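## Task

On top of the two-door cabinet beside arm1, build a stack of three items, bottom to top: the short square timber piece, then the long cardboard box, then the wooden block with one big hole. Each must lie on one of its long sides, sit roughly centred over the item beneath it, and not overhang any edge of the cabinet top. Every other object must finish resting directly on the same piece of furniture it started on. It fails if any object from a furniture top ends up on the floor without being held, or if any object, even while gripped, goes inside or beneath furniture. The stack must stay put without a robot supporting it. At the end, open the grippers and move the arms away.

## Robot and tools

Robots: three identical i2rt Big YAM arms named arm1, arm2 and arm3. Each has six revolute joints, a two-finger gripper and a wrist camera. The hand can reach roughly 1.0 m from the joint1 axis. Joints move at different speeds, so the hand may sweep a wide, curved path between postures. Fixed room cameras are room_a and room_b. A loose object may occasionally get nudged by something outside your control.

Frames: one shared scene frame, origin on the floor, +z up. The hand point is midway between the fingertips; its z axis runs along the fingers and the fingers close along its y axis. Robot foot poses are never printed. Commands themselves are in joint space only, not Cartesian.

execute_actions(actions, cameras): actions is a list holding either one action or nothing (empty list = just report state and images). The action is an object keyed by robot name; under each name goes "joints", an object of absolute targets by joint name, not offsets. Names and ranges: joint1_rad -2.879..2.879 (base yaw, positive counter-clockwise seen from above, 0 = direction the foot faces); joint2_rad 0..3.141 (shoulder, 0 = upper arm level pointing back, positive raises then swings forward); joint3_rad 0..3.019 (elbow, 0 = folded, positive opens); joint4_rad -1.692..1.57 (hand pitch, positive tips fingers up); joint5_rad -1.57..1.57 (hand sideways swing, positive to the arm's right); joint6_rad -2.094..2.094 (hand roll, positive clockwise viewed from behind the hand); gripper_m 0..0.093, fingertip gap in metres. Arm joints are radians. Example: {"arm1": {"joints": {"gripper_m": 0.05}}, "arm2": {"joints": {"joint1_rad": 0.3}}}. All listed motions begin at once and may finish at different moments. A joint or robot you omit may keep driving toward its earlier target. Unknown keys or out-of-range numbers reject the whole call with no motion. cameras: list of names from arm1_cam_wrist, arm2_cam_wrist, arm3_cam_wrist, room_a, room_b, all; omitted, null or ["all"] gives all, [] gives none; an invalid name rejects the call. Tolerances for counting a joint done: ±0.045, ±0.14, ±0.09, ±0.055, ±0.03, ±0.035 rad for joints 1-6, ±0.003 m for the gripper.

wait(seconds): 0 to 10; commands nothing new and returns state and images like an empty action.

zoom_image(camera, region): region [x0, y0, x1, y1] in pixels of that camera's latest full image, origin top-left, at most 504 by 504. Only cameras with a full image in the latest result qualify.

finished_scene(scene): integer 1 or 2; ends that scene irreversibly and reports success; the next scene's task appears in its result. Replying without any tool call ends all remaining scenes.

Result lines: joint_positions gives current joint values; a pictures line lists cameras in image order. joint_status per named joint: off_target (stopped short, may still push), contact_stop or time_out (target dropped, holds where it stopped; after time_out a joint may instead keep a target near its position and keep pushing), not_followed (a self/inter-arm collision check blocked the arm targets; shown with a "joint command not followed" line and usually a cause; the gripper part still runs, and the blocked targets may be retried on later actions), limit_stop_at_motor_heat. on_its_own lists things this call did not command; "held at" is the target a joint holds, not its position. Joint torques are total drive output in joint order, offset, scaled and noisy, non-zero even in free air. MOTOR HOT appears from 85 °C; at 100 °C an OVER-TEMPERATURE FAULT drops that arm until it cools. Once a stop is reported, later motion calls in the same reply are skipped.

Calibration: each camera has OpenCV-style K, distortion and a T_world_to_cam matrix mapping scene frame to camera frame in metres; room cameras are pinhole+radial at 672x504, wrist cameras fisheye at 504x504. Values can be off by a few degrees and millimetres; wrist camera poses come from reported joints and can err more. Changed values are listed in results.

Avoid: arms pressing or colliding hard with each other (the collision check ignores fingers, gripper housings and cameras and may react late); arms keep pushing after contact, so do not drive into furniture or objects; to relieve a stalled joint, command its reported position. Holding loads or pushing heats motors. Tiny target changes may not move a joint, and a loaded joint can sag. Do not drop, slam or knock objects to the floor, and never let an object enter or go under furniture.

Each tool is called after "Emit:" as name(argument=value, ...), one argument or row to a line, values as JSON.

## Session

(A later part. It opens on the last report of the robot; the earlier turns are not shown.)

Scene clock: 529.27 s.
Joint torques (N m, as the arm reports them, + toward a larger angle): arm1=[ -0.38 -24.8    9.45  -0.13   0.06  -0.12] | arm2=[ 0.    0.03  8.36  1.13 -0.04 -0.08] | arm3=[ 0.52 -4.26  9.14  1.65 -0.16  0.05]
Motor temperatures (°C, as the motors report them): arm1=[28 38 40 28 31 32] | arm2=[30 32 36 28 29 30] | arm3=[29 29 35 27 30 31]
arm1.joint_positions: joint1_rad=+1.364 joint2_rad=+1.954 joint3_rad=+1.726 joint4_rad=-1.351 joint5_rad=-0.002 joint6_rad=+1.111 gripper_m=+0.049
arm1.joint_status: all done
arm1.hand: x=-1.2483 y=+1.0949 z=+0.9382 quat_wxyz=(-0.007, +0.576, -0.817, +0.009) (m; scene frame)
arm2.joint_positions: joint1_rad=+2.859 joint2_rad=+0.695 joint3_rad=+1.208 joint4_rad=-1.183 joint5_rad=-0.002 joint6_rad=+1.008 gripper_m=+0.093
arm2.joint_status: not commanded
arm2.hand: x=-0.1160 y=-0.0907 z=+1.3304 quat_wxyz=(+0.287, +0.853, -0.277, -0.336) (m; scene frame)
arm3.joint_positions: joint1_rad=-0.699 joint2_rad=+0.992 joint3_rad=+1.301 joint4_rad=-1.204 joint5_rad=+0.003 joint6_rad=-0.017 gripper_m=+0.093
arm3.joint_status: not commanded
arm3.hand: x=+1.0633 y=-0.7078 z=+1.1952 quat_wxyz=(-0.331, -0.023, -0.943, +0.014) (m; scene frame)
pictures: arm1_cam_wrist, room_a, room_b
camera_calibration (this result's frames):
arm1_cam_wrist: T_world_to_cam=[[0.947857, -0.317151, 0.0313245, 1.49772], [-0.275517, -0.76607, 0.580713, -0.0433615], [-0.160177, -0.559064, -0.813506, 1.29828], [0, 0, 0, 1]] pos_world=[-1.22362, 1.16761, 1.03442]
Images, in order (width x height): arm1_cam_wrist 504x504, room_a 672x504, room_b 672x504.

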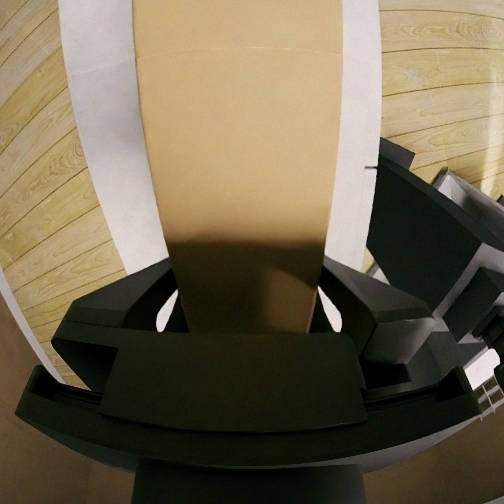

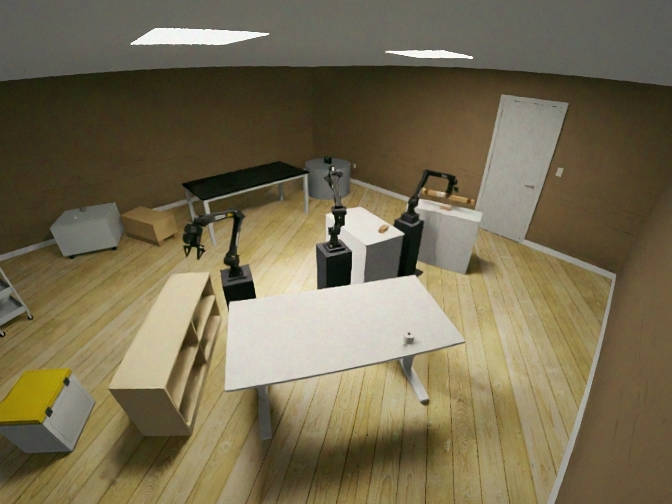

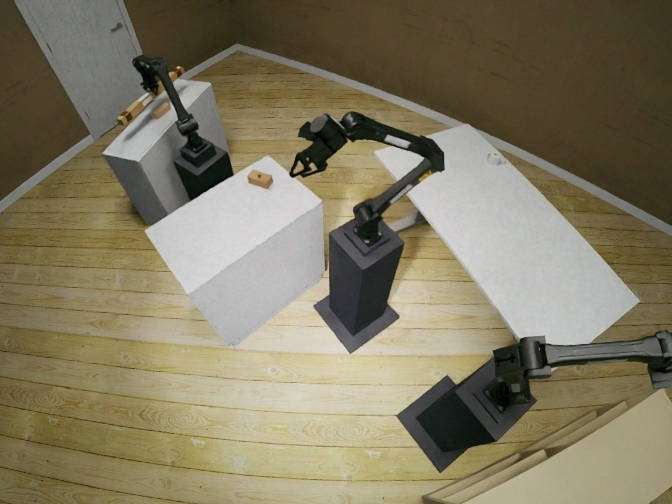

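Emit:
zoom_image(
  camera="room_a",
  region=[380, 150, 500, 240],
)

Emit:
zoom_image(
  camera="room_b",
  region=[90, 40, 240, 170],
)

Region (380, 150, 500, 240) of room_a's 672x504 image, scaled by 4.200, with more detail than that image has; it fills the top 378 rows of this view, and the rest is white.

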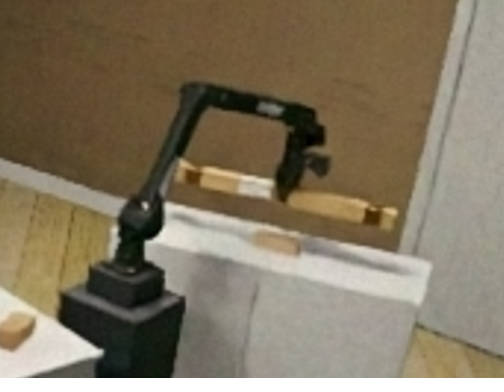

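Region (90, 40, 240, 170) of room_b's 672x504 image, scaled by 3.360, with more detail than that image has; it fills the top 437 rows of this view, and the rest is white.

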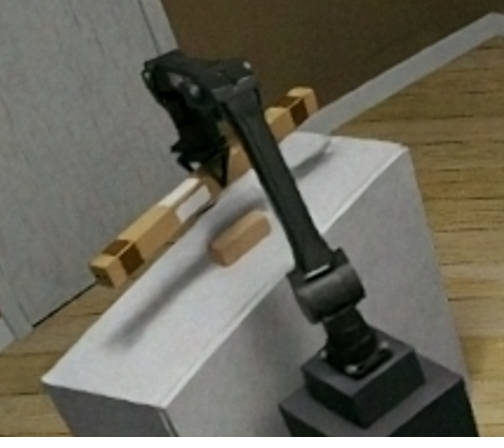

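Emit:
execute_actions(
  actions=[
    {"arm1": {"joints": {"joint2_rad": 2.02, "joint3_rad": 1.63, "joint4_rad": -1.165}}},
  ],
  cameras=["room_a", "room_b"],
)

Scene clock: 537.93 s.
Joint torques (N m, as the arm reports them, + toward a larger angle): arm1=[ -0.43 -24.97   9.68   0.36   0.05  -0.12] | arm2=[-0.37 -0.07  8.38  1.17 -0.06 -0.1 ] | arm3=[ 0.49 -4.69  9.13  1.59 -0.13  0.06]
Motor temperatures (°C, as the motors report them): arm1=[28 37 40 28 31 32] | arm2=[30 32 36 28 29 30] | arm3=[29 29 35 27 30 31]
arm1.joint_positions: joint1_rad=+1.364 joint2_rad=+2.041 joint3_rad=+1.616 joint4_rad=-1.173 joint5_rad=-0.001 joint6_rad=+1.111 gripper_m=+0.049
arm1.joint_status: all done
arm1.hand: x=-1.2458 y=+1.0941 z=+0.8480 quat_wxyz=(-0.008, +0.576, -0.817, +0.018) (m; scene frame)
arm2.joint_positions: joint1_rad=+2.859 joint2_rad=+0.695 joint3_rad=+1.208 joint4_rad=-1.183 joint5_rad=-0.002 joint6_rad=+1.008 gripper_m=+0.093
arm2.joint_status: not commanded
arm2.hand: x=-0.1160 y=-0.0907 z=+1.3304 quat_wxyz=(+0.287, +0.853, -0.277, -0.336) (m; scene frame)
arm3.joint_positions: joint1_rad=-0.699 joint2_rad=+0.992 joint3_rad=+1.301 joint4_rad=-1.204 joint5_rad=+0.003 joint6_rad=-0.017 gripper_m=+0.093
arm3.joint_status: not commanded
arm3.hand: x=+1.0633 y=-0.7078 z=+1.1952 quat_wxyz=(-0.331, -0.023, -0.943, +0.014) (m; scene frame)
pictures: room_a, room_b
Images, in order (width x height): room_a 672x504, room_b 672x504.

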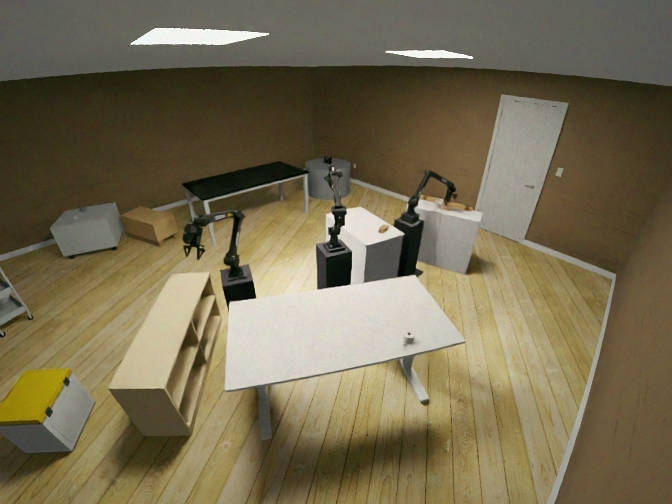

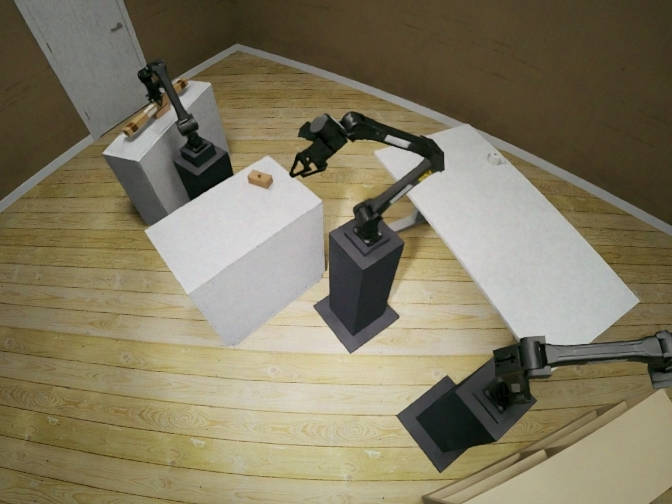

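Emit:
zoom_image(
  camera="room_a",
  region=[400, 165, 490, 230],
)

Emit:
zoom_image(
  camera="room_b",
  region=[100, 50, 220, 160],
)

Region (400, 165, 490, 230) of room_a's 672x504 image, scaled by 5.600, with more detail than that image has.

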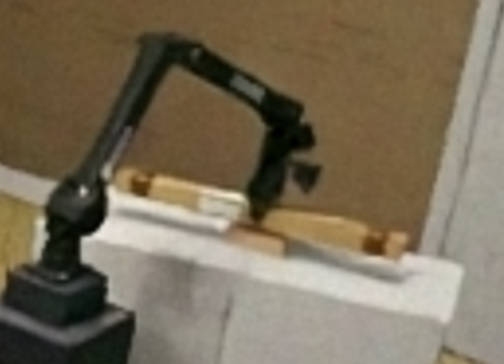

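Region (100, 50, 220, 160) of room_b's 672x504 image, scaled by 4.200, with more detail than that image has; it fills the top 462 rows of this view, and the rest is white.

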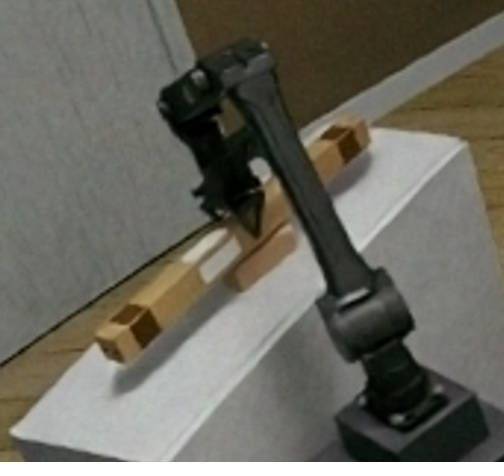

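Emit:
execute_actions(
  actions=[
    {"arm1": {"joints": {"joint2_rad": 2.04, "joint4_rad": -1.122}}},
  ],
  cameras=["room_a", "room_b"],
)

Scene clock: 544.20 s.
Joint torques (N m, as the arm reports them, + toward a larger angle): arm1=[ -0.45 -23.44   9.72   0.45   0.05  -0.12] | arm2=[-0.63 -0.14  8.39  1.02 -0.07 -0.11] | arm3=[ 0.3  -4.45  9.14  1.66 -0.12  0.09]
Motor temperatures (°C, as the motors report them): arm1=[28 38 40 28 31 32] | arm2=[30 31 36 28 29 30] | arm3=[29 29 35 27 30 31]
arm1.joint_positions: joint1_rad=+1.364 joint2_rad=+2.041 joint3_rad=+1.616 joint4_rad=-1.131 joint5_rad=-0.001 joint6_rad=+1.111 gripper_m=+0.049
arm1.joint_status: all done
arm1.hand: x=-1.2530 y=+1.1015 z=+0.8478 quat_wxyz=(-0.005, +0.576, -0.817, -0.003) (m; scene frame)
arm2.joint_positions: joint1_rad=+2.859 joint2_rad=+0.695 joint3_rad=+1.208 joint4_rad=-1.183 joint5_rad=-0.002 joint6_rad=+1.008 gripper_m=+0.093
arm2.joint_status: not commanded
arm2.hand: x=-0.1160 y=-0.0907 z=+1.3304 quat_wxyz=(+0.287, +0.853, -0.277, -0.336) (m; scene frame)
arm3.joint_positions: joint1_rad=-0.699 joint2_rad=+0.992 joint3_rad=+1.301 joint4_rad=-1.204 joint5_rad=+0.003 joint6_rad=-0.017 gripper_m=+0.093
arm3.joint_status: not commanded
arm3.hand: x=+1.0633 y=-0.7078 z=+1.1952 quat_wxyz=(-0.331, -0.023, -0.943, +0.014) (m; scene frame)
pictures: room_a, room_b
Images, in order (width x height): room_a 672x504, room_b 672x504.

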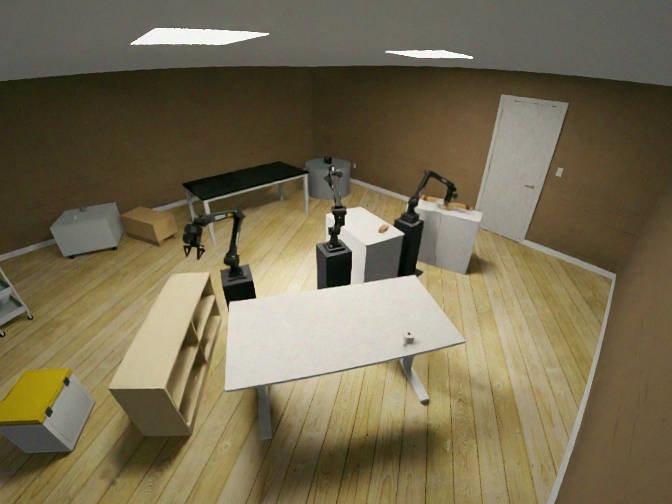

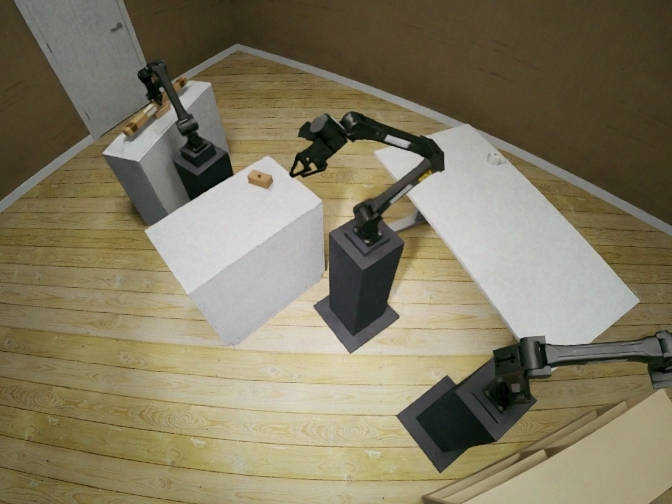

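Emit:
execute_actions(
  actions=[
    {"arm1": {"joints": {"joint2_rad": 2.065}}},
  ],
  cameras=["room_a", "room_b"],
)

Scene clock: 546.33 s.
Joint torques (N m, as the arm reports them, + toward a larger angle): arm1=[ -0.43 -22.73   9.67   0.33   0.09  -0.11] | arm2=[-0.57 -0.13  8.5   1.07 -0.05 -0.09] | arm3=[ 0.53 -4.49  9.21  1.8  -0.14  0.06]
Motor temperatures (°C, as the motors report them): arm1=[28 37 40 28 31 32] | arm2=[30 31 36 28 29 30] | arm3=[29 29 35 27 30 31]
arm1.joint_positions: joint1_rad=+1.364 joint2_rad=+2.059 joint3_rad=+1.616 joint4_rad=-1.130 joint5_rad=-0.002 joint6_rad=+1.111 gripper_m=+0.049
arm1.joint_status: all done
arm1.hand: x=-1.2519 y=+1.1003 z=+0.8376 quat_wxyz=(-0.006, +0.576, -0.817, +0.006) (m; scene frame)
arm2.joint_positions: joint1_rad=+2.859 joint2_rad=+0.695 joint3_rad=+1.208 joint4_rad=-1.183 joint5_rad=-0.002 joint6_rad=+1.008 gripper_m=+0.093
arm2.joint_status: not commanded
arm2.hand: x=-0.1160 y=-0.0907 z=+1.3304 quat_wxyz=(+0.287, +0.853, -0.277, -0.336) (m; scene frame)
arm3.joint_positions: joint1_rad=-0.699 joint2_rad=+0.992 joint3_rad=+1.301 joint4_rad=-1.204 joint5_rad=+0.003 joint6_rad=-0.017 gripper_m=+0.093
arm3.joint_status: not commanded
arm3.hand: x=+1.0633 y=-0.7078 z=+1.1952 quat_wxyz=(-0.331, -0.023, -0.943, +0.014) (m; scene frame)
pictures: room_a, room_b
Images, in order (width x height): room_a 672x504, room_b 672x504.

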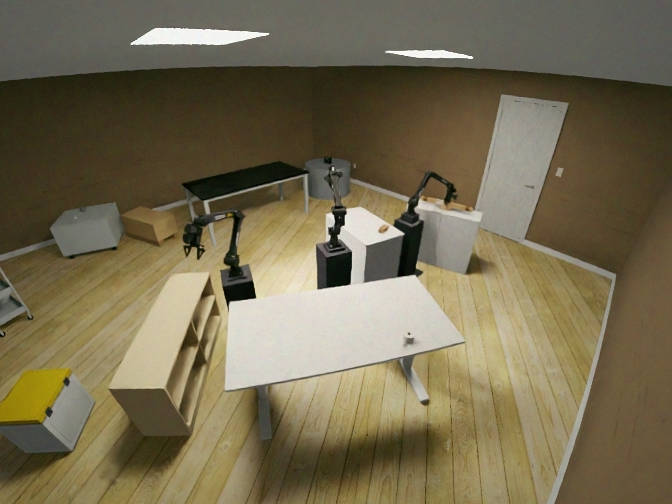

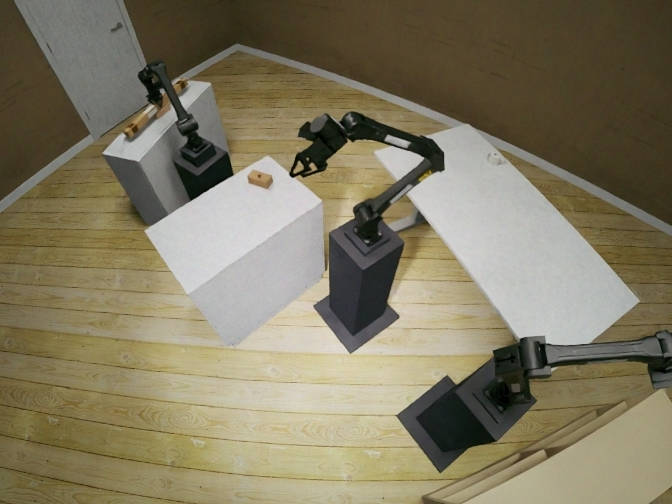

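Emit:
zoom_image(
  camera="room_a",
  region=[415, 180, 485, 225],
)

Emit:
zoom_image(
  camera="room_b",
  region=[115, 65, 205, 145],
)

Region (415, 180, 485, 225) of room_a's 672x504 image, scaled by 7.200, with more detail than that image has; it fills the top 324 rows of this view, and the rest is white.

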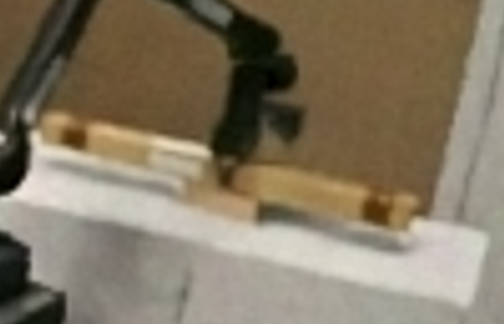

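Region (115, 65, 205, 145) of room_b's 672x504 image, scaled by 5.600, with more detail than that image has.

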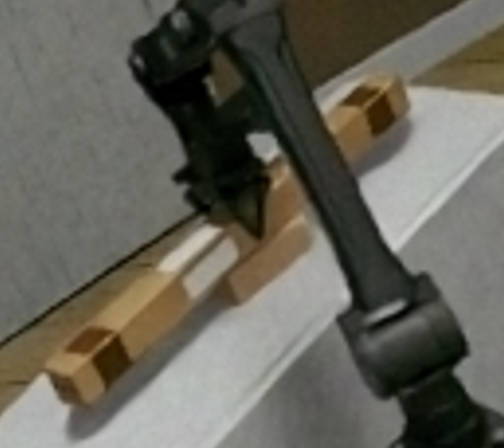

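Emit:
execute_actions(
  actions=[
    {"arm1": {"joints": {"joint2_rad": 2.08}}},
  ],
  cameras=["room_b"],
)

Scene clock: 557.37 s.
Joint torques (N m, as the arm reports them, + toward a larger angle): arm1=[ -0.43 -21.49   9.67   0.39   0.09  -0.11] | arm2=[-0.56  0.08  8.41  1.09 -0.05 -0.11] | arm3=[-0.23 -4.8   9.23  1.45 -0.1   0.07]
Motor temperatures (°C, as the motors report them): arm1=[28 37 40 28 31 32] | arm2=[30 31 36 28 29 30] | arm3=[29 29 35 27 30 31]
arm1.joint_positions: joint1_rad=+1.364 joint2_rad=+2.059 joint3_rad=+1.616 joint4_rad=-1.130 joint5_rad=-0.002 joint6_rad=+1.111 gripper_m=+0.049
arm1.joint_status: all done
arm1.hand: x=-1.2519 y=+1.1003 z=+0.8376 quat_wxyz=(-0.006, +0.576, -0.817, +0.006) (m; scene frame)
arm2.joint_positions: joint1_rad=+2.859 joint2_rad=+0.695 joint3_rad=+1.208 joint4_rad=-1.183 joint5_rad=-0.002 joint6_rad=+1.008 gripper_m=+0.093
arm2.joint_status: not commanded
arm2.hand: x=-0.1160 y=-0.0907 z=+1.3304 quat_wxyz=(+0.287, +0.853, -0.277, -0.336) (m; scene frame)
arm3.joint_positions: joint1_rad=-0.699 joint2_rad=+0.992 joint3_rad=+1.301 joint4_rad=-1.204 joint5_rad=+0.003 joint6_rad=-0.017 gripper_m=+0.093
arm3.joint_status: not commanded
arm3.hand: x=+1.0633 y=-0.7078 z=+1.1952 quat_wxyz=(-0.331, -0.023, -0.943, +0.014) (m; scene frame)
pictures: room_b
Images, in order (width x height): room_b 672x504.

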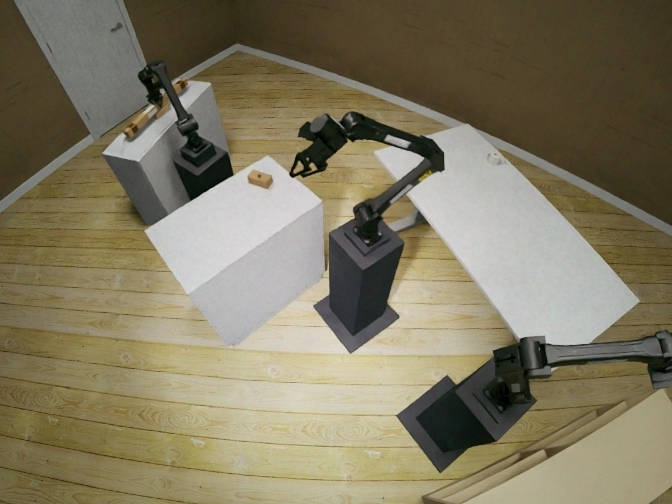

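Emit:
execute_actions(
  actions=[
    {"arm1": {"joints": {"joint2_rad": 2.095}}},
  ],
  cameras=["room_b"],
)

Scene clock: 559.67 s.
Joint torques (N m, as the arm reports them, + toward a larger angle): arm1=[ -0.44 -20.32   9.67   0.38   0.09  -0.11] | arm2=[-0.5   0.31  8.43  1.13 -0.04 -0.12] | arm3=[ 0.86 -4.5   8.96  1.61 -0.12  0.08]
Motor temperatures (°C, as the motors report them): arm1=[28 37 40 28 31 32] | arm2=[30 31 36 28 29 30] | arm3=[29 29 35 27 30 31]
arm1.joint_positions: joint1_rad=+1.364 joint2_rad=+2.060 joint3_rad=+1.616 joint4_rad=-1.130 joint5_rad=-0.002 joint6_rad=+1.111 gripper_m=+0.049
arm1.joint_status: all done
arm1.hand: x=-1.2518 y=+1.1002 z=+0.8370 quat_wxyz=(-0.006, +0.576, -0.817, +0.006) (m; scene frame)
arm2.joint_positions: joint1_rad=+2.859 joint2_rad=+0.695 joint3_rad=+1.208 joint4_rad=-1.183 joint5_rad=-0.002 joint6_rad=+1.008 gripper_m=+0.093
arm2.joint_status: not commanded
arm2.hand: x=-0.1160 y=-0.0907 z=+1.3304 quat_wxyz=(+0.287, +0.853, -0.277, -0.336) (m; scene frame)
arm3.joint_positions: joint1_rad=-0.699 joint2_rad=+0.992 joint3_rad=+1.301 joint4_rad=-1.204 joint5_rad=+0.003 joint6_rad=-0.017 gripper_m=+0.093
arm3.joint_status: not commanded
arm3.hand: x=+1.0633 y=-0.7078 z=+1.1952 quat_wxyz=(-0.331, -0.023, -0.943, +0.014) (m; scene frame)
pictures: room_b
Images, in order (width x height): room_b 672x504.

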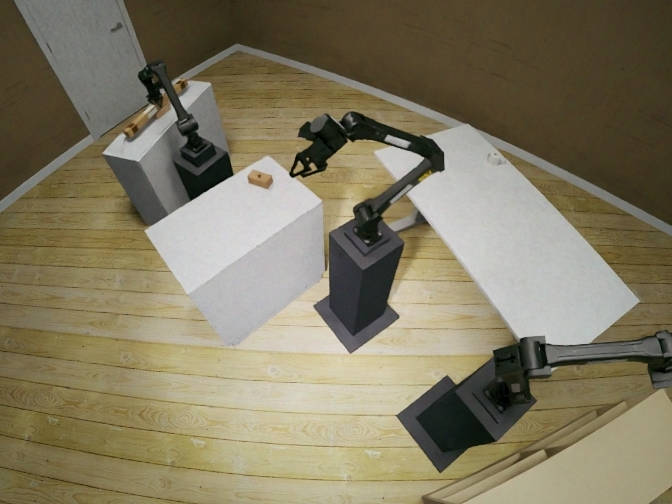

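Emit:
execute_actions(
  actions=[
    {"arm1": {"joints": {"joint2_rad": 2.05, "gripper_m": 0.093}}},
  ],
  cameras=["arm1_cam_wrist", "room_b"],
)

Scene clock: 562.67 s.
Joint torques (N m, as the arm reports them, + toward a larger angle): arm1=[ -0.18 -24.63   9.77   0.35   0.07  -0.11] | arm2=[-0.17 -0.24  8.46  1.07 -0.03 -0.11] | arm3=[ 0.3  -3.98  9.17  1.62 -0.14  0.07]
Motor temperatures (°C, as the motors report them): arm1=[28 37 40 28 31 32] | arm2=[30 31 36 28 29 30] | arm3=[29 29 35 27 30 31]
arm1.joint_positions: joint1_rad=+1.364 joint2_rad=+2.059 joint3_rad=+1.616 joint4_rad=-1.129 joint5_rad=-0.002 joint6_rad=+1.111 gripper_m=+0.093
arm1.joint_status: all done
arm1.hand: x=-1.2520 y=+1.1004 z=+0.8374 quat_wxyz=(-0.006, +0.576, -0.817, +0.005) (m; scene frame)
arm2.joint_positions: joint1_rad=+2.859 joint2_rad=+0.695 joint3_rad=+1.208 joint4_rad=-1.183 joint5_rad=-0.002 joint6_rad=+1.008 gripper_m=+0.093
arm2.joint_status: not commanded
arm2.hand: x=-0.1160 y=-0.0907 z=+1.3304 quat_wxyz=(+0.287, +0.853, -0.277, -0.336) (m; scene frame)
arm3.joint_positions: joint1_rad=-0.699 joint2_rad=+0.992 joint3_rad=+1.301 joint4_rad=-1.204 joint5_rad=+0.003 joint6_rad=-0.017 gripper_m=+0.093
arm3.joint_status: not commanded
arm3.hand: x=+1.0633 y=-0.7078 z=+1.1952 quat_wxyz=(-0.331, -0.023, -0.943, +0.014) (m; scene frame)
pictures: arm1_cam_wrist, room_b
camera_calibration (this result's frames):
arm1_cam_wrist: T_world_to_cam=[[0.948258, -0.316482, 0.0254004, 1.51091], [-0.272101, -0.76884, 0.578659, 0.0274766], [-0.163606, -0.555629, -0.815174, 1.21209], [0, 0, 0, 1]] pos_world=[-1.22695, 1.17277, 0.933786]
Images, in order (width x height): arm1_cam_wrist 504x504, room_b 672x504.

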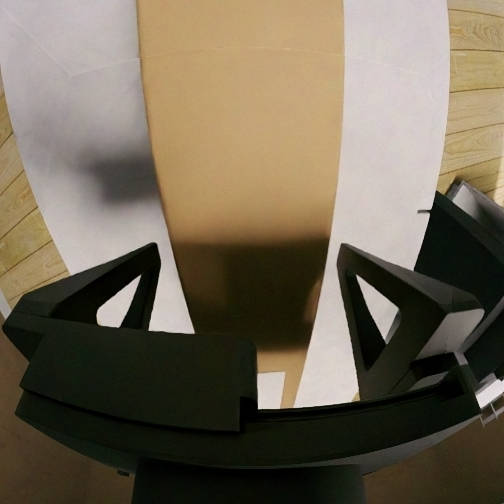

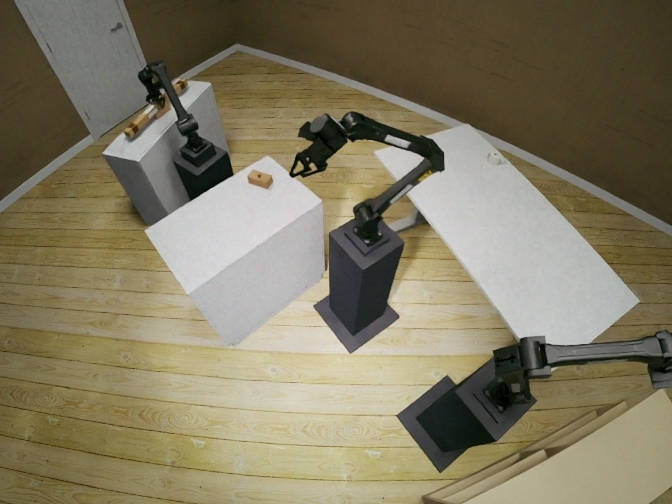

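Emit:
execute_actions(
  actions=[
    {"arm1": {"joints": {"joint2_rad": 1.88}}},
  ],
  cameras=["arm1_cam_wrist", "room_a", "room_b"],
)

Scene clock: 569.13 s.
Joint torques (N m, as the arm reports them, + toward a larger angle): arm1=[ -0.4  -22.31  10.61   0.72   0.06  -0.12] | arm2=[-0.08 -0.02  8.53  1.11 -0.05 -0.11] | arm3=[ 0.54 -4.59  9.05  1.61 -0.14  0.07]
Motor temperatures (°C, as the motors report them): arm1=[28 37 40 28 31 32] | arm2=[30 31 36 28 29 30] | arm3=[29 29 35 27 30 31]
arm1.joint_positions: joint1_rad=+1.364 joint2_rad=+1.877 joint3_rad=+1.616 joint4_rad=-1.129 joint5_rad=-0.002 joint6_rad=+1.111 gripper_m=+0.093
arm1.joint_status: all done
arm1.hand: x=-1.2605 y=+1.1074 z=+0.9446 quat_wxyz=(+0.008, +0.575, -0.814, -0.085) (m; scene frame)
arm2.joint_positions: joint1_rad=+2.859 joint2_rad=+0.695 joint3_rad=+1.208 joint4_rad=-1.183 joint5_rad=-0.002 joint6_rad=+1.008 gripper_m=+0.093
arm2.joint_status: not commanded
arm2.hand: x=-0.1160 y=-0.0907 z=+1.3304 quat_wxyz=(+0.287, +0.853, -0.277, -0.336) (m; scene frame)
arm3.joint_positions: joint1_rad=-0.699 joint2_rad=+0.992 joint3_rad=+1.301 joint4_rad=-1.204 joint5_rad=+0.003 joint6_rad=-0.017 gripper_m=+0.093
arm3.joint_status: not commanded
arm3.hand: x=+1.0633 y=-0.7078 z=+1.1952 quat_wxyz=(-0.331, -0.023, -0.943, +0.014) (m; scene frame)
pictures: arm1_cam_wrist, room_a, room_b
camera_calibration (this result's frames):
arm1_cam_wrist: T_world_to_cam=[[0.941979, -0.307108, -0.135503, 1.65217], [-0.201745, -0.8406, 0.502683, 0.208409], [-0.268282, -0.44618, -0.853785, 1.0853], [0, 0, 0, 1]] pos_world=[-1.2231, 1.16682, 1.04572]
Images, in order (width x height): arm1_cam_wrist 504x504, room_a 672x504, room_b 672x504.

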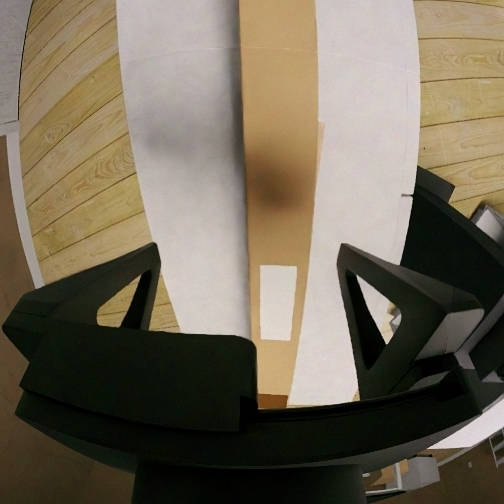

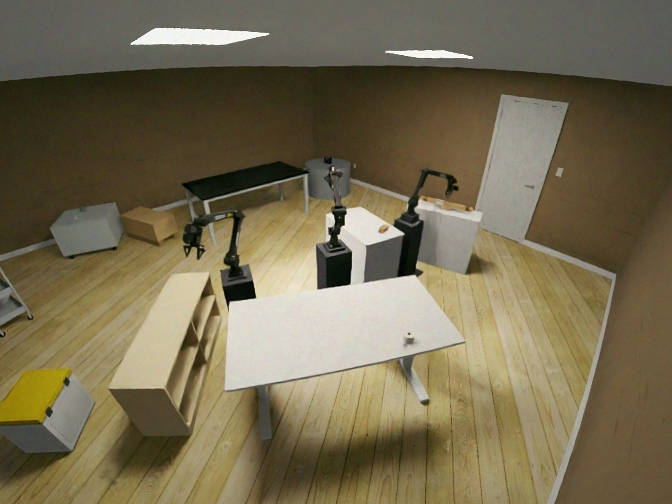

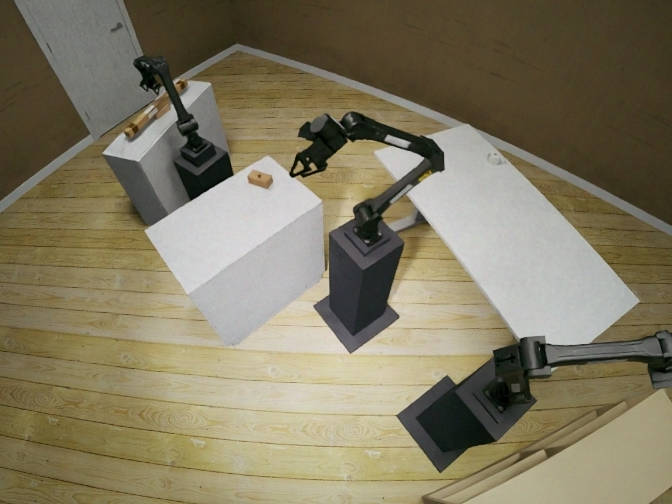

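Emit:
execute_actions(
  actions=[
    {"arm1": {"joints": {"joint1_rad": -1.505, "joint2_rad": 1.76, "joint3_rad": 1.335, "joint4_rad": -1.12, "joint6_rad": -0.19}}},
  ],
  cameras=["arm1_cam_wrist", "room_b"],
)

Scene clock: 581.57 s.
Joint torques (N m, as the arm reports them, + toward a larger angle): arm1=[  1.49 -19.62   8.61   0.15  -0.14  -0.13] | arm2=[-0.43 -0.01  8.42  1.03 -0.04 -0.13] | arm3=[ 0.93 -4.03  9.04  1.62 -0.18  0.05]
Motor temperatures (°C, as the motors report them): arm1=[28 37 40 28 31 32] | arm2=[30 31 36 28 29 30] | arm3=[29 29 36 27 30 31]
arm1.joint_positions: joint1_rad=-1.514 joint2_rad=+1.770 joint3_rad=+1.335 joint4_rad=-1.119 joint5_rad=+0.001 joint6_rad=-0.176 gripper_m=+0.093
arm1.joint_status: all done
arm1.hand: x=-0.3927 y=+0.4019 z=+0.9092 quat_wxyz=(-0.016, -0.180, -0.984, +0.002) (m; scene frame)
arm2.joint_positions: joint1_rad=+2.859 joint2_rad=+0.695 joint3_rad=+1.208 joint4_rad=-1.183 joint5_rad=-0.002 joint6_rad=+1.008 gripper_m=+0.093
arm2.joint_status: not commanded
arm2.hand: x=-0.1160 y=-0.0907 z=+1.3304 quat_wxyz=(+0.287, +0.853, -0.277, -0.336) (m; scene frame)
arm3.joint_positions: joint1_rad=-0.699 joint2_rad=+0.992 joint3_rad=+1.301 joint4_rad=-1.204 joint5_rad=+0.003 joint6_rad=-0.017 gripper_m=+0.093
arm3.joint_status: not commanded
arm3.hand: x=+1.0633 y=-0.7078 z=+1.1952 quat_wxyz=(-0.331, -0.023, -0.943, +0.014) (m; scene frame)
pictures: arm1_cam_wrist, room_b
camera_calibration (this result's frames):
arm1_cam_wrist: T_world_to_cam=[[-0.335706, -0.941935, 0.00770084, 0.236406], [-0.78156, 0.283093, 0.555898, -0.919394], [-0.5258, 0.1806, -0.831215, 0.599538], [0, 0, 0, 1]] pos_world=[-0.323961, 0.374677, 1.00761]
Images, in order (width x height): arm1_cam_wrist 504x504, room_b 672x504.

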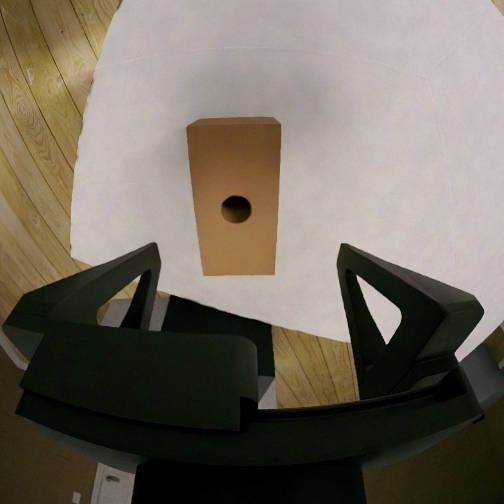

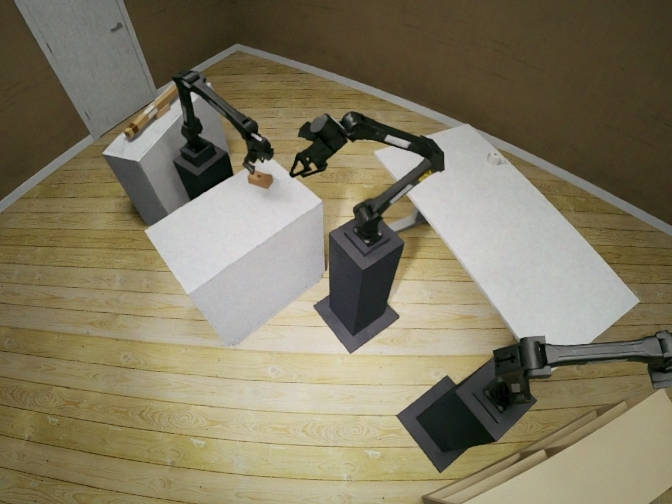

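Emit:
execute_actions(
  actions=[
    {"arm1": {"joints": {"joint1_rad": -1.492, "joint2_rad": 1.895, "joint3_rad": 1.24, "joint4_rad": -0.88, "joint6_rad": -0.17}}},
  ],
  cameras=["arm1_cam_wrist"],
)

Scene clock: 591.60 s.
Joint torques (N m, as the arm reports them, + toward a larger angle): arm1=[  1.59 -20.36   8.83   0.57  -0.12   0.06] | arm2=[-0.6   0.06  8.33  1.01 -0.04 -0.1 ] | arm3=[ 0.36 -4.37  9.2   1.58 -0.13  0.04]
Motor temperatures (°C, as the motors report them): arm1=[28 37 39 28 31 32] | arm2=[30 31 36 28 29 30] | arm3=[29 29 36 27 30 31]
arm1.joint_positions: joint1_rad=-1.500 joint2_rad=+1.909 joint3_rad=+1.227 joint4_rad=-0.889 joint5_rad=+0.001 joint6_rad=-0.176 gripper_m=+0.093
arm1.joint_status: all done
arm1.hand: x=-0.3924 y=+0.4113 z=+0.8062 quat_wxyz=(-0.008, -0.173, -0.985, -0.002) (m; scene frame)
arm2.joint_positions: joint1_rad=+2.859 joint2_rad=+0.695 joint3_rad=+1.208 joint4_rad=-1.183 joint5_rad=-0.002 joint6_rad=+1.008 gripper_m=+0.093
arm2.joint_status: not commanded
arm2.hand: x=-0.1160 y=-0.0907 z=+1.3304 quat_wxyz=(+0.287, +0.853, -0.277, -0.336) (m; scene frame)
arm3.joint_positions: joint1_rad=-0.699 joint2_rad=+0.992 joint3_rad=+1.301 joint4_rad=-1.204 joint5_rad=+0.003 joint6_rad=-0.017 gripper_m=+0.093
arm3.joint_status: not commanded
arm3.hand: x=+1.0633 y=-0.7078 z=+1.1952 quat_wxyz=(-0.331, -0.023, -0.943, +0.014) (m; scene frame)
pictures: arm1_cam_wrist
camera_calibration (this result's frames):
arm1_cam_wrist: T_world_to_cam=[[-0.322133, -0.946687, 0.00382149, 0.256592], [-0.777384, 0.266823, 0.569631, -0.867358], [-0.540282, 0.180526, -0.821892, 0.499246], [0, 0, 0, 1]] pos_world=[-0.32188, 0.384216, 0.90342]
Images, in order (width x height): arm1_cam_wrist 504x504.

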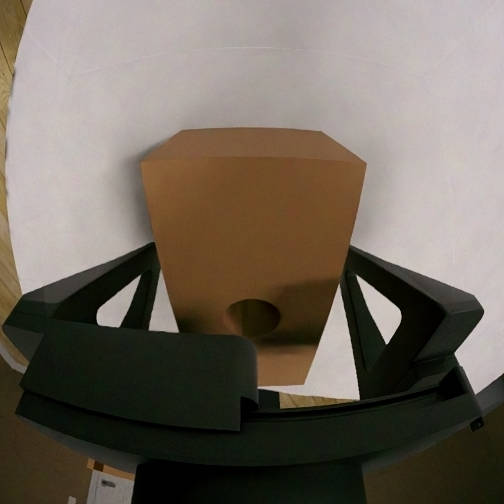

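Emit:
execute_actions(
  actions=[
    {"arm1": {"joints": {"gripper_m": 0.04}}},
  ],
  cameras=[],
)

Emit:
execute_actions(
  actions=[
    {"arm1": {"joints": {"joint2_rad": 1.70, "joint4_rad": -1.09}}},
  ],
  cameras=["arm1_cam_wrist"],
)

Scene clock: 595.93 s.
Joint torques (N m, as the arm reports them, + toward a larger angle): arm1=[  1.31 -20.56   8.62   0.47  -0.13   0.05] | arm2=[-0.31  0.17  8.45  1.05 -0.02 -0.08] | arm3=[-0.1  -4.95  9.16  1.62 -0.14  0.09]
Motor temperatures (°C, as the motors report them): arm1=[28 37 39 28 31 32] | arm2=[30 31 36 28 29 30] | arm3=[29 29 36 27 30 31]
arm1.joint_positions: joint1_rad=-1.499 joint2_rad=+1.909 joint3_rad=+1.227 joint4_rad=-0.888 joint5_rad=+0.001 joint6_rad=-0.176 gripper_m=+0.059
arm1.joint_status: gripper_m off_target (ended at +0.059, target +0.040)
arm1.hand: x=-0.3919 y=+0.4113 z=+0.8062 quat_wxyz=(-0.008, -0.173, -0.985, -0.001) (m; scene frame)
arm2.joint_positions: joint1_rad=+2.859 joint2_rad=+0.695 joint3_rad=+1.208 joint4_rad=-1.183 joint5_rad=-0.002 joint6_rad=+1.008 gripper_m=+0.093
arm2.joint_status: not commanded
arm2.hand: x=-0.1160 y=-0.0907 z=+1.3304 quat_wxyz=(+0.287, +0.853, -0.277, -0.336) (m; scene frame)
arm3.joint_positions: joint1_rad=-0.699 joint2_rad=+0.992 joint3_rad=+1.301 joint4_rad=-1.204 joint5_rad=+0.003 joint6_rad=-0.017 gripper_m=+0.093
arm3.joint_status: not commanded
arm3.hand: x=+1.0633 y=-0.7078 z=+1.1952 quat_wxyz=(-0.331, -0.023, -0.943, +0.014) (m; scene frame)
pictures: none
No camera images: the call's "cameras" was empty. Leave "cameras" out to get every camera's image.

Scene clock: 597.17 s.
Joint torques (N m, as the arm reports them, + toward a larger angle): arm1=[  1.26 -18.61  10.16  -0.13  -0.12   0.05] | arm2=[-0.1  -0.16  8.42  1.03 -0.06 -0.14] | arm3=[ 0.13 -4.73  9.28  1.56 -0.09  0.07]
Motor temperatures (°C, as the motors report them): arm1=[28 37 39 28 31 32] | arm2=[30 31 36 28 29 30] | arm3=[29 29 36 27 30 31]
arm1.joint_positions: joint1_rad=-1.499 joint2_rad=+1.710 joint3_rad=+1.221 joint4_rad=-1.083 joint5_rad=+0.001 joint6_rad=-0.176 gripper_m=+0.059
arm1.joint_status: all done
arm1.hand: x=-0.4193 y=+0.4261 z=+0.8977 quat_wxyz=(-0.007, -0.173, -0.985, -0.002) (m; scene frame)
arm2.joint_positions: joint1_rad=+2.859 joint2_rad=+0.695 joint3_rad=+1.208 joint4_rad=-1.183 joint5_rad=-0.002 joint6_rad=+1.008 gripper_m=+0.093
arm2.joint_status: not commanded
arm2.hand: x=-0.1160 y=-0.0907 z=+1.3304 quat_wxyz=(+0.287, +0.853, -0.277, -0.336) (m; scene frame)
arm3.joint_positions: joint1_rad=-0.699 joint2_rad=+0.992 joint3_rad=+1.301 joint4_rad=-1.204 joint5_rad=+0.003 joint6_rad=-0.017 gripper_m=+0.093
arm3.joint_status: not commanded
arm3.hand: x=+1.0633 y=-0.7078 z=+1.1952 quat_wxyz=(-0.331, -0.023, -0.943, +0.014) (m; scene frame)
pictures: arm1_cam_wrist
camera_calibration (this result's frames):
arm1_cam_wrist: T_world_to_cam=[[-0.322119, -0.946692, 0.00359896, 0.261804], [-0.776822, 0.266489, 0.570554, -0.944787], [-0.541098, 0.18099, -0.821252, 0.556133], [0, 0, 0, 1]] pos_world=[-0.348677, 0.398968, 0.994836]
Images, in order (width x height): arm1_cam_wrist 504x504.

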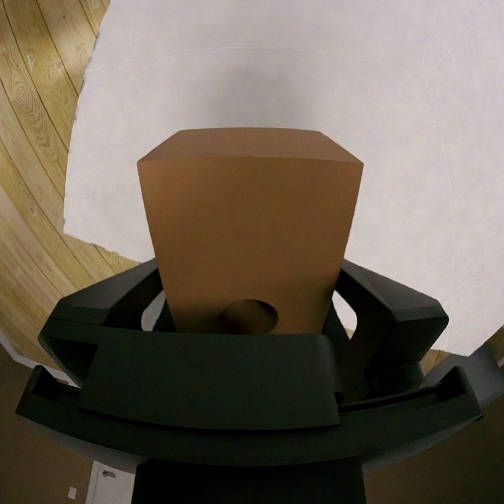

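Emit:
execute_actions(
  actions=[
    {"arm1": {"joints": {"joint1_rad": 1.357, "joint2_rad": 1.885, "joint3_rad": 1.67, "joint4_rad": -1.215, "joint6_rad": 1.10}}},
  ],
  cameras=["arm1_cam_wrist", "room_a", "room_b"],
)

Scene clock: 608.67 s.
Joint torques (N m, as the arm reports them, + toward a larger angle): arm1=[ -0.45 -25.34  10.92  -0.06   0.03   0.12] | arm2=[-0.01  0.23  8.4   1.09 -0.04 -0.11] | arm3=[ 0.61 -4.28  9.11  1.63 -0.15  0.07]
Motor temperatures (°C, as the motors report them): arm1=[28 37 40 28 31 32] | arm2=[30 31 36 28 29 30] | arm3=[29 28 36 27 30 31]
arm1.joint_positions: joint1_rad=+1.362 joint2_rad=+1.919 joint3_rad=+1.651 joint4_rad=-1.209 joint5_rad=-0.002 joint6_rad=+1.086 gripper_m=+0.059
arm1.joint_status: all done
arm1.hand: x=-1.2541 y=+1.1027 z=+0.9313 quat_wxyz=(+0.000, +0.585, -0.810, -0.042) (m; scene frame)
arm2.joint_positions: joint1_rad=+2.859 joint2_rad=+0.695 joint3_rad=+1.208 joint4_rad=-1.183 joint5_rad=-0.002 joint6_rad=+1.008 gripper_m=+0.093
arm2.joint_status: not commanded
arm2.hand: x=-0.1160 y=-0.0907 z=+1.3304 quat_wxyz=(+0.287, +0.853, -0.277, -0.336) (m; scene frame)
arm3.joint_positions: joint1_rad=-0.699 joint2_rad=+0.992 joint3_rad=+1.301 joint4_rad=-1.204 joint5_rad=+0.003 joint6_rad=-0.017 gripper_m=+0.093
arm3.joint_status: not commanded
arm3.hand: x=+1.0633 y=-0.7078 z=+1.1952 quat_wxyz=(-0.331, -0.023, -0.943, +0.014) (m; scene frame)
pictures: arm1_cam_wrist, room_a, room_b
camera_calibration (this result's frames):
arm1_cam_wrist: T_world_to_cam=[[0.954409, -0.292797, -0.0580839, 1.57061], [-0.21676, -0.813585, 0.539532, 0.129473], [-0.20523, -0.502344, -0.839959, 1.20171], [0, 0, 0, 1]] pos_world=[-1.22431, 1.16888, 1.03076]
Images, in order (width x height): arm1_cam_wrist 504x504, room_a 672x504, room_b 672x504.

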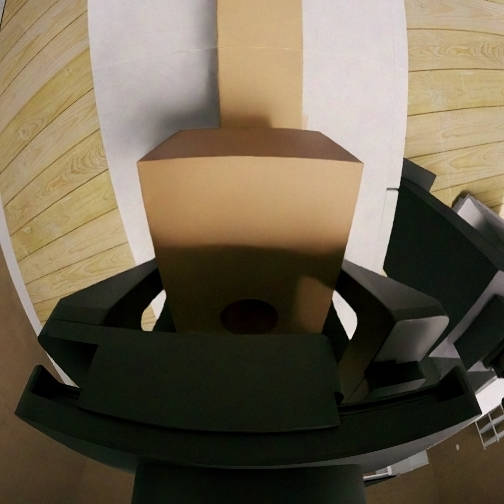

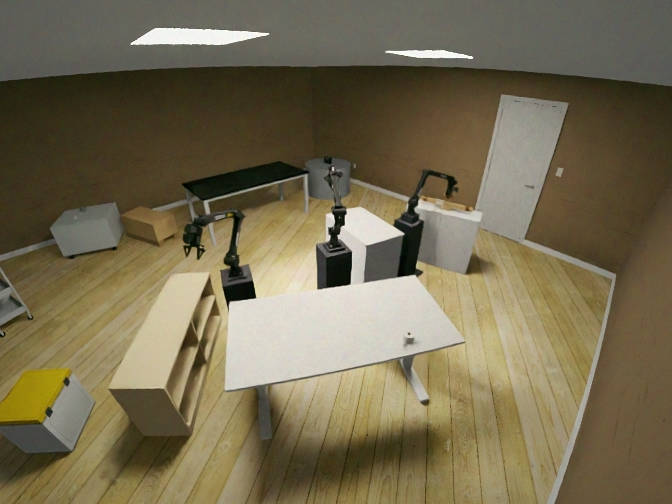

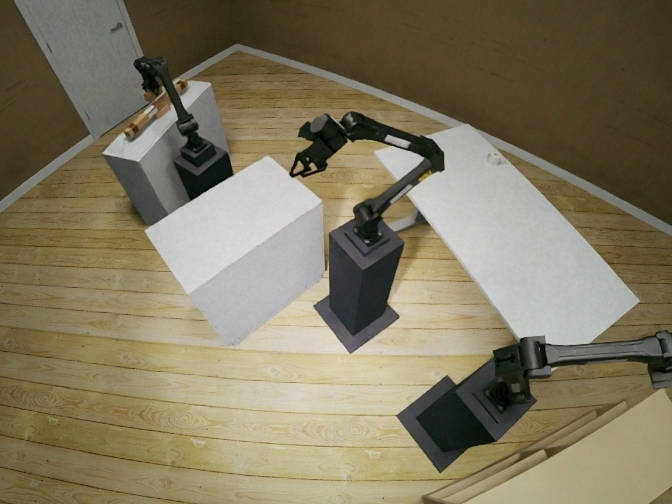

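Emit:
execute_actions(
  actions=[
    {"arm1": {"joints": {"joint2_rad": 1.975, "joint4_rad": -1.225, "joint6_rad": 1.125}}},
  ],
  cameras=["arm1_cam_wrist"],
)

Scene clock: 611.47 s.
Joint torques (N m, as the arm reports them, + toward a larger angle): arm1=[ -0.23 -24.11  10.39  -0.19   0.07   0.13] | arm2=[ 0.07  0.1   8.4   1.11 -0.09 -0.12] | arm3=[ 0.82 -4.75  9.21  1.57 -0.15  0.07]
Motor temperatures (°C, as the motors report them): arm1=[28 37 40 28 31 32] | arm2=[30 31 36 28 29 30] | arm3=[29 28 36 27 30 31]
arm1.joint_positions: joint1_rad=+1.362 joint2_rad=+1.994 joint3_rad=+1.652 joint4_rad=-1.219 joint5_rad=-0.002 joint6_rad=+1.111 gripper_m=+0.059
arm1.joint_status: all done
arm1.hand: x=-1.2502 y=+1.0993 z=+0.8882 quat_wxyz=(-0.005, +0.575, -0.818, +0.000) (m; scene frame)
arm2.joint_positions: joint1_rad=+2.859 joint2_rad=+0.695 joint3_rad=+1.208 joint4_rad=-1.183 joint5_rad=-0.002 joint6_rad=+1.008 gripper_m=+0.093
arm2.joint_status: not commanded
arm2.hand: x=-0.1160 y=-0.0907 z=+1.3304 quat_wxyz=(+0.287, +0.853, -0.277, -0.336) (m; scene frame)
arm3.joint_positions: joint1_rad=-0.699 joint2_rad=+0.992 joint3_rad=+1.301 joint4_rad=-1.204 joint5_rad=+0.003 joint6_rad=-0.017 gripper_m=+0.093
arm3.joint_status: not commanded
arm3.hand: x=+1.0633 y=-0.7078 z=+1.1952 quat_wxyz=(-0.331, -0.023, -0.943, +0.014) (m; scene frame)
pictures: arm1_cam_wrist
camera_calibration (this result's frames):
arm1_cam_wrist: T_world_to_cam=[[0.947622, -0.319045, 0.0148975, 1.51889], [-0.269311, -0.773087, 0.574289, 0.00975371], [-0.171707, -0.548221, -0.818517, 1.23785], [0, 0, 0, 1]] pos_world=[-1.22416, 1.17075, 0.984968]
Images, in order (width x height): arm1_cam_wrist 504x504.

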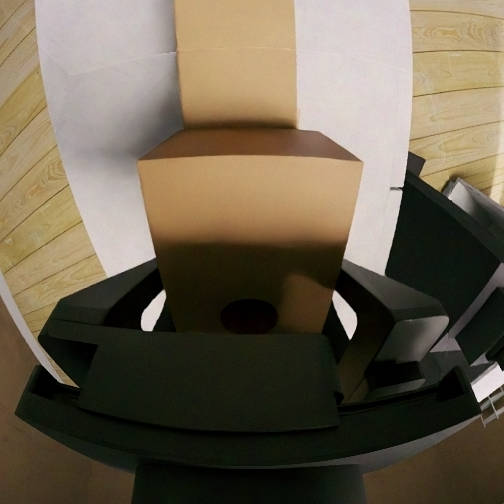

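Emit:
execute_actions(
  actions=[
    {"arm1": {"joints": {"joint2_rad": 2.02}}},
  ],
  cameras=["arm1_cam_wrist"],
)

Scene clock: 614.43 s.
Joint torques (N m, as the arm reports them, + toward a larger angle): arm1=[ -0.26 -20.88  10.44  -0.19   0.1    0.12] | arm2=[-0.39  0.09  8.45  1.03 -0.07 -0.1 ] | arm3=[ 0.31 -4.46  9.28  1.47 -0.15  0.06]
Motor temperatures (°C, as the motors report them): arm1=[28 37 40 28 31 32] | arm2=[30 31 36 28 29 30] | arm3=[29 28 36 27 30 31]
arm1.joint_positions: joint1_rad=+1.362 joint2_rad=+1.996 joint3_rad=+1.652 joint4_rad=-1.219 joint5_rad=-0.003 joint6_rad=+1.112 gripper_m=+0.059
arm1.joint_status: all done
arm1.hand: x=-1.2501 y=+1.0991 z=+0.8866 quat_wxyz=(-0.005, +0.575, -0.818, +0.001) (m; scene frame)
arm2.joint_positions: joint1_rad=+2.859 joint2_rad=+0.695 joint3_rad=+1.208 joint4_rad=-1.183 joint5_rad=-0.002 joint6_rad=+1.008 gripper_m=+0.093
arm2.joint_status: not commanded
arm2.hand: x=-0.1160 y=-0.0907 z=+1.3304 quat_wxyz=(+0.287, +0.853, -0.277, -0.336) (m; scene frame)
arm3.joint_positions: joint1_rad=-0.699 joint2_rad=+0.992 joint3_rad=+1.301 joint4_rad=-1.204 joint5_rad=+0.003 joint6_rad=-0.017 gripper_m=+0.093
arm3.joint_status: not commanded
arm3.hand: x=+1.0633 y=-0.7078 z=+1.1952 quat_wxyz=(-0.331, -0.023, -0.943, +0.014) (m; scene frame)
pictures: arm1_cam_wrist
camera_calibration (this result's frames):
arm1_cam_wrist: T_world_to_cam=[[0.947225, -0.320124, 0.016906, 1.51772], [-0.270967, -0.771364, 0.575825, 0.00517137], [-0.171295, -0.550017, -0.817398, 1.23797], [0, 0, 0, 1]] pos_world=[-1.22417, 1.17076, 0.98328]
Images, in order (width x height): arm1_cam_wrist 504x504.

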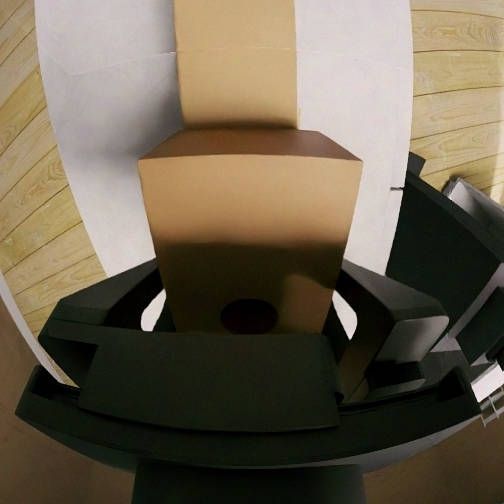

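Emit:
execute_actions(
  actions=[
    {"arm1": {"joints": {"joint2_rad": 2.035}}},
  ],
  cameras=[],
)

Scene clock: 616.67 s.
Joint torques (N m, as the arm reports them, + toward a larger angle): arm1=[ -0.23 -19.68  10.44  -0.19   0.11   0.12] | arm2=[-0.16  0.19  8.43  1.04 -0.07 -0.13] | arm3=[ 0.34 -4.35  9.12  1.59 -0.16  0.05]
Motor temperatures (°C, as the motors report them): arm1=[28 37 40 28 31 32] | arm2=[30 31 36 28 29 30] | arm3=[29 28 36 27 30 31]
arm1.joint_positions: joint1_rad=+1.362 joint2_rad=+1.997 joint3_rad=+1.652 joint4_rad=-1.219 joint5_rad=-0.003 joint6_rad=+1.112 gripper_m=+0.059
arm1.joint_status: all done
arm1.hand: x=-1.2501 y=+1.0990 z=+0.8860 quat_wxyz=(-0.005, +0.575, -0.818, +0.002) (m; scene frame)
arm2.joint_positions: joint1_rad=+2.859 joint2_rad=+0.695 joint3_rad=+1.208 joint4_rad=-1.183 joint5_rad=-0.002 joint6_rad=+1.008 gripper_m=+0.093
arm2.joint_status: not commanded
arm2.hand: x=-0.1160 y=-0.0907 z=+1.3304 quat_wxyz=(+0.287, +0.853, -0.277, -0.336) (m; scene frame)
arm3.joint_positions: joint1_rad=-0.699 joint2_rad=+0.992 joint3_rad=+1.301 joint4_rad=-1.204 joint5_rad=+0.003 joint6_rad=-0.017 gripper_m=+0.093
arm3.joint_status: not commanded
arm3.hand: x=+1.0633 y=-0.7078 z=+1.1952 quat_wxyz=(-0.331, -0.023, -0.943, +0.014) (m; scene frame)
pictures: none
No camera images: the call's "cameras" was empty. Leave "cameras" out to get every camera's image.


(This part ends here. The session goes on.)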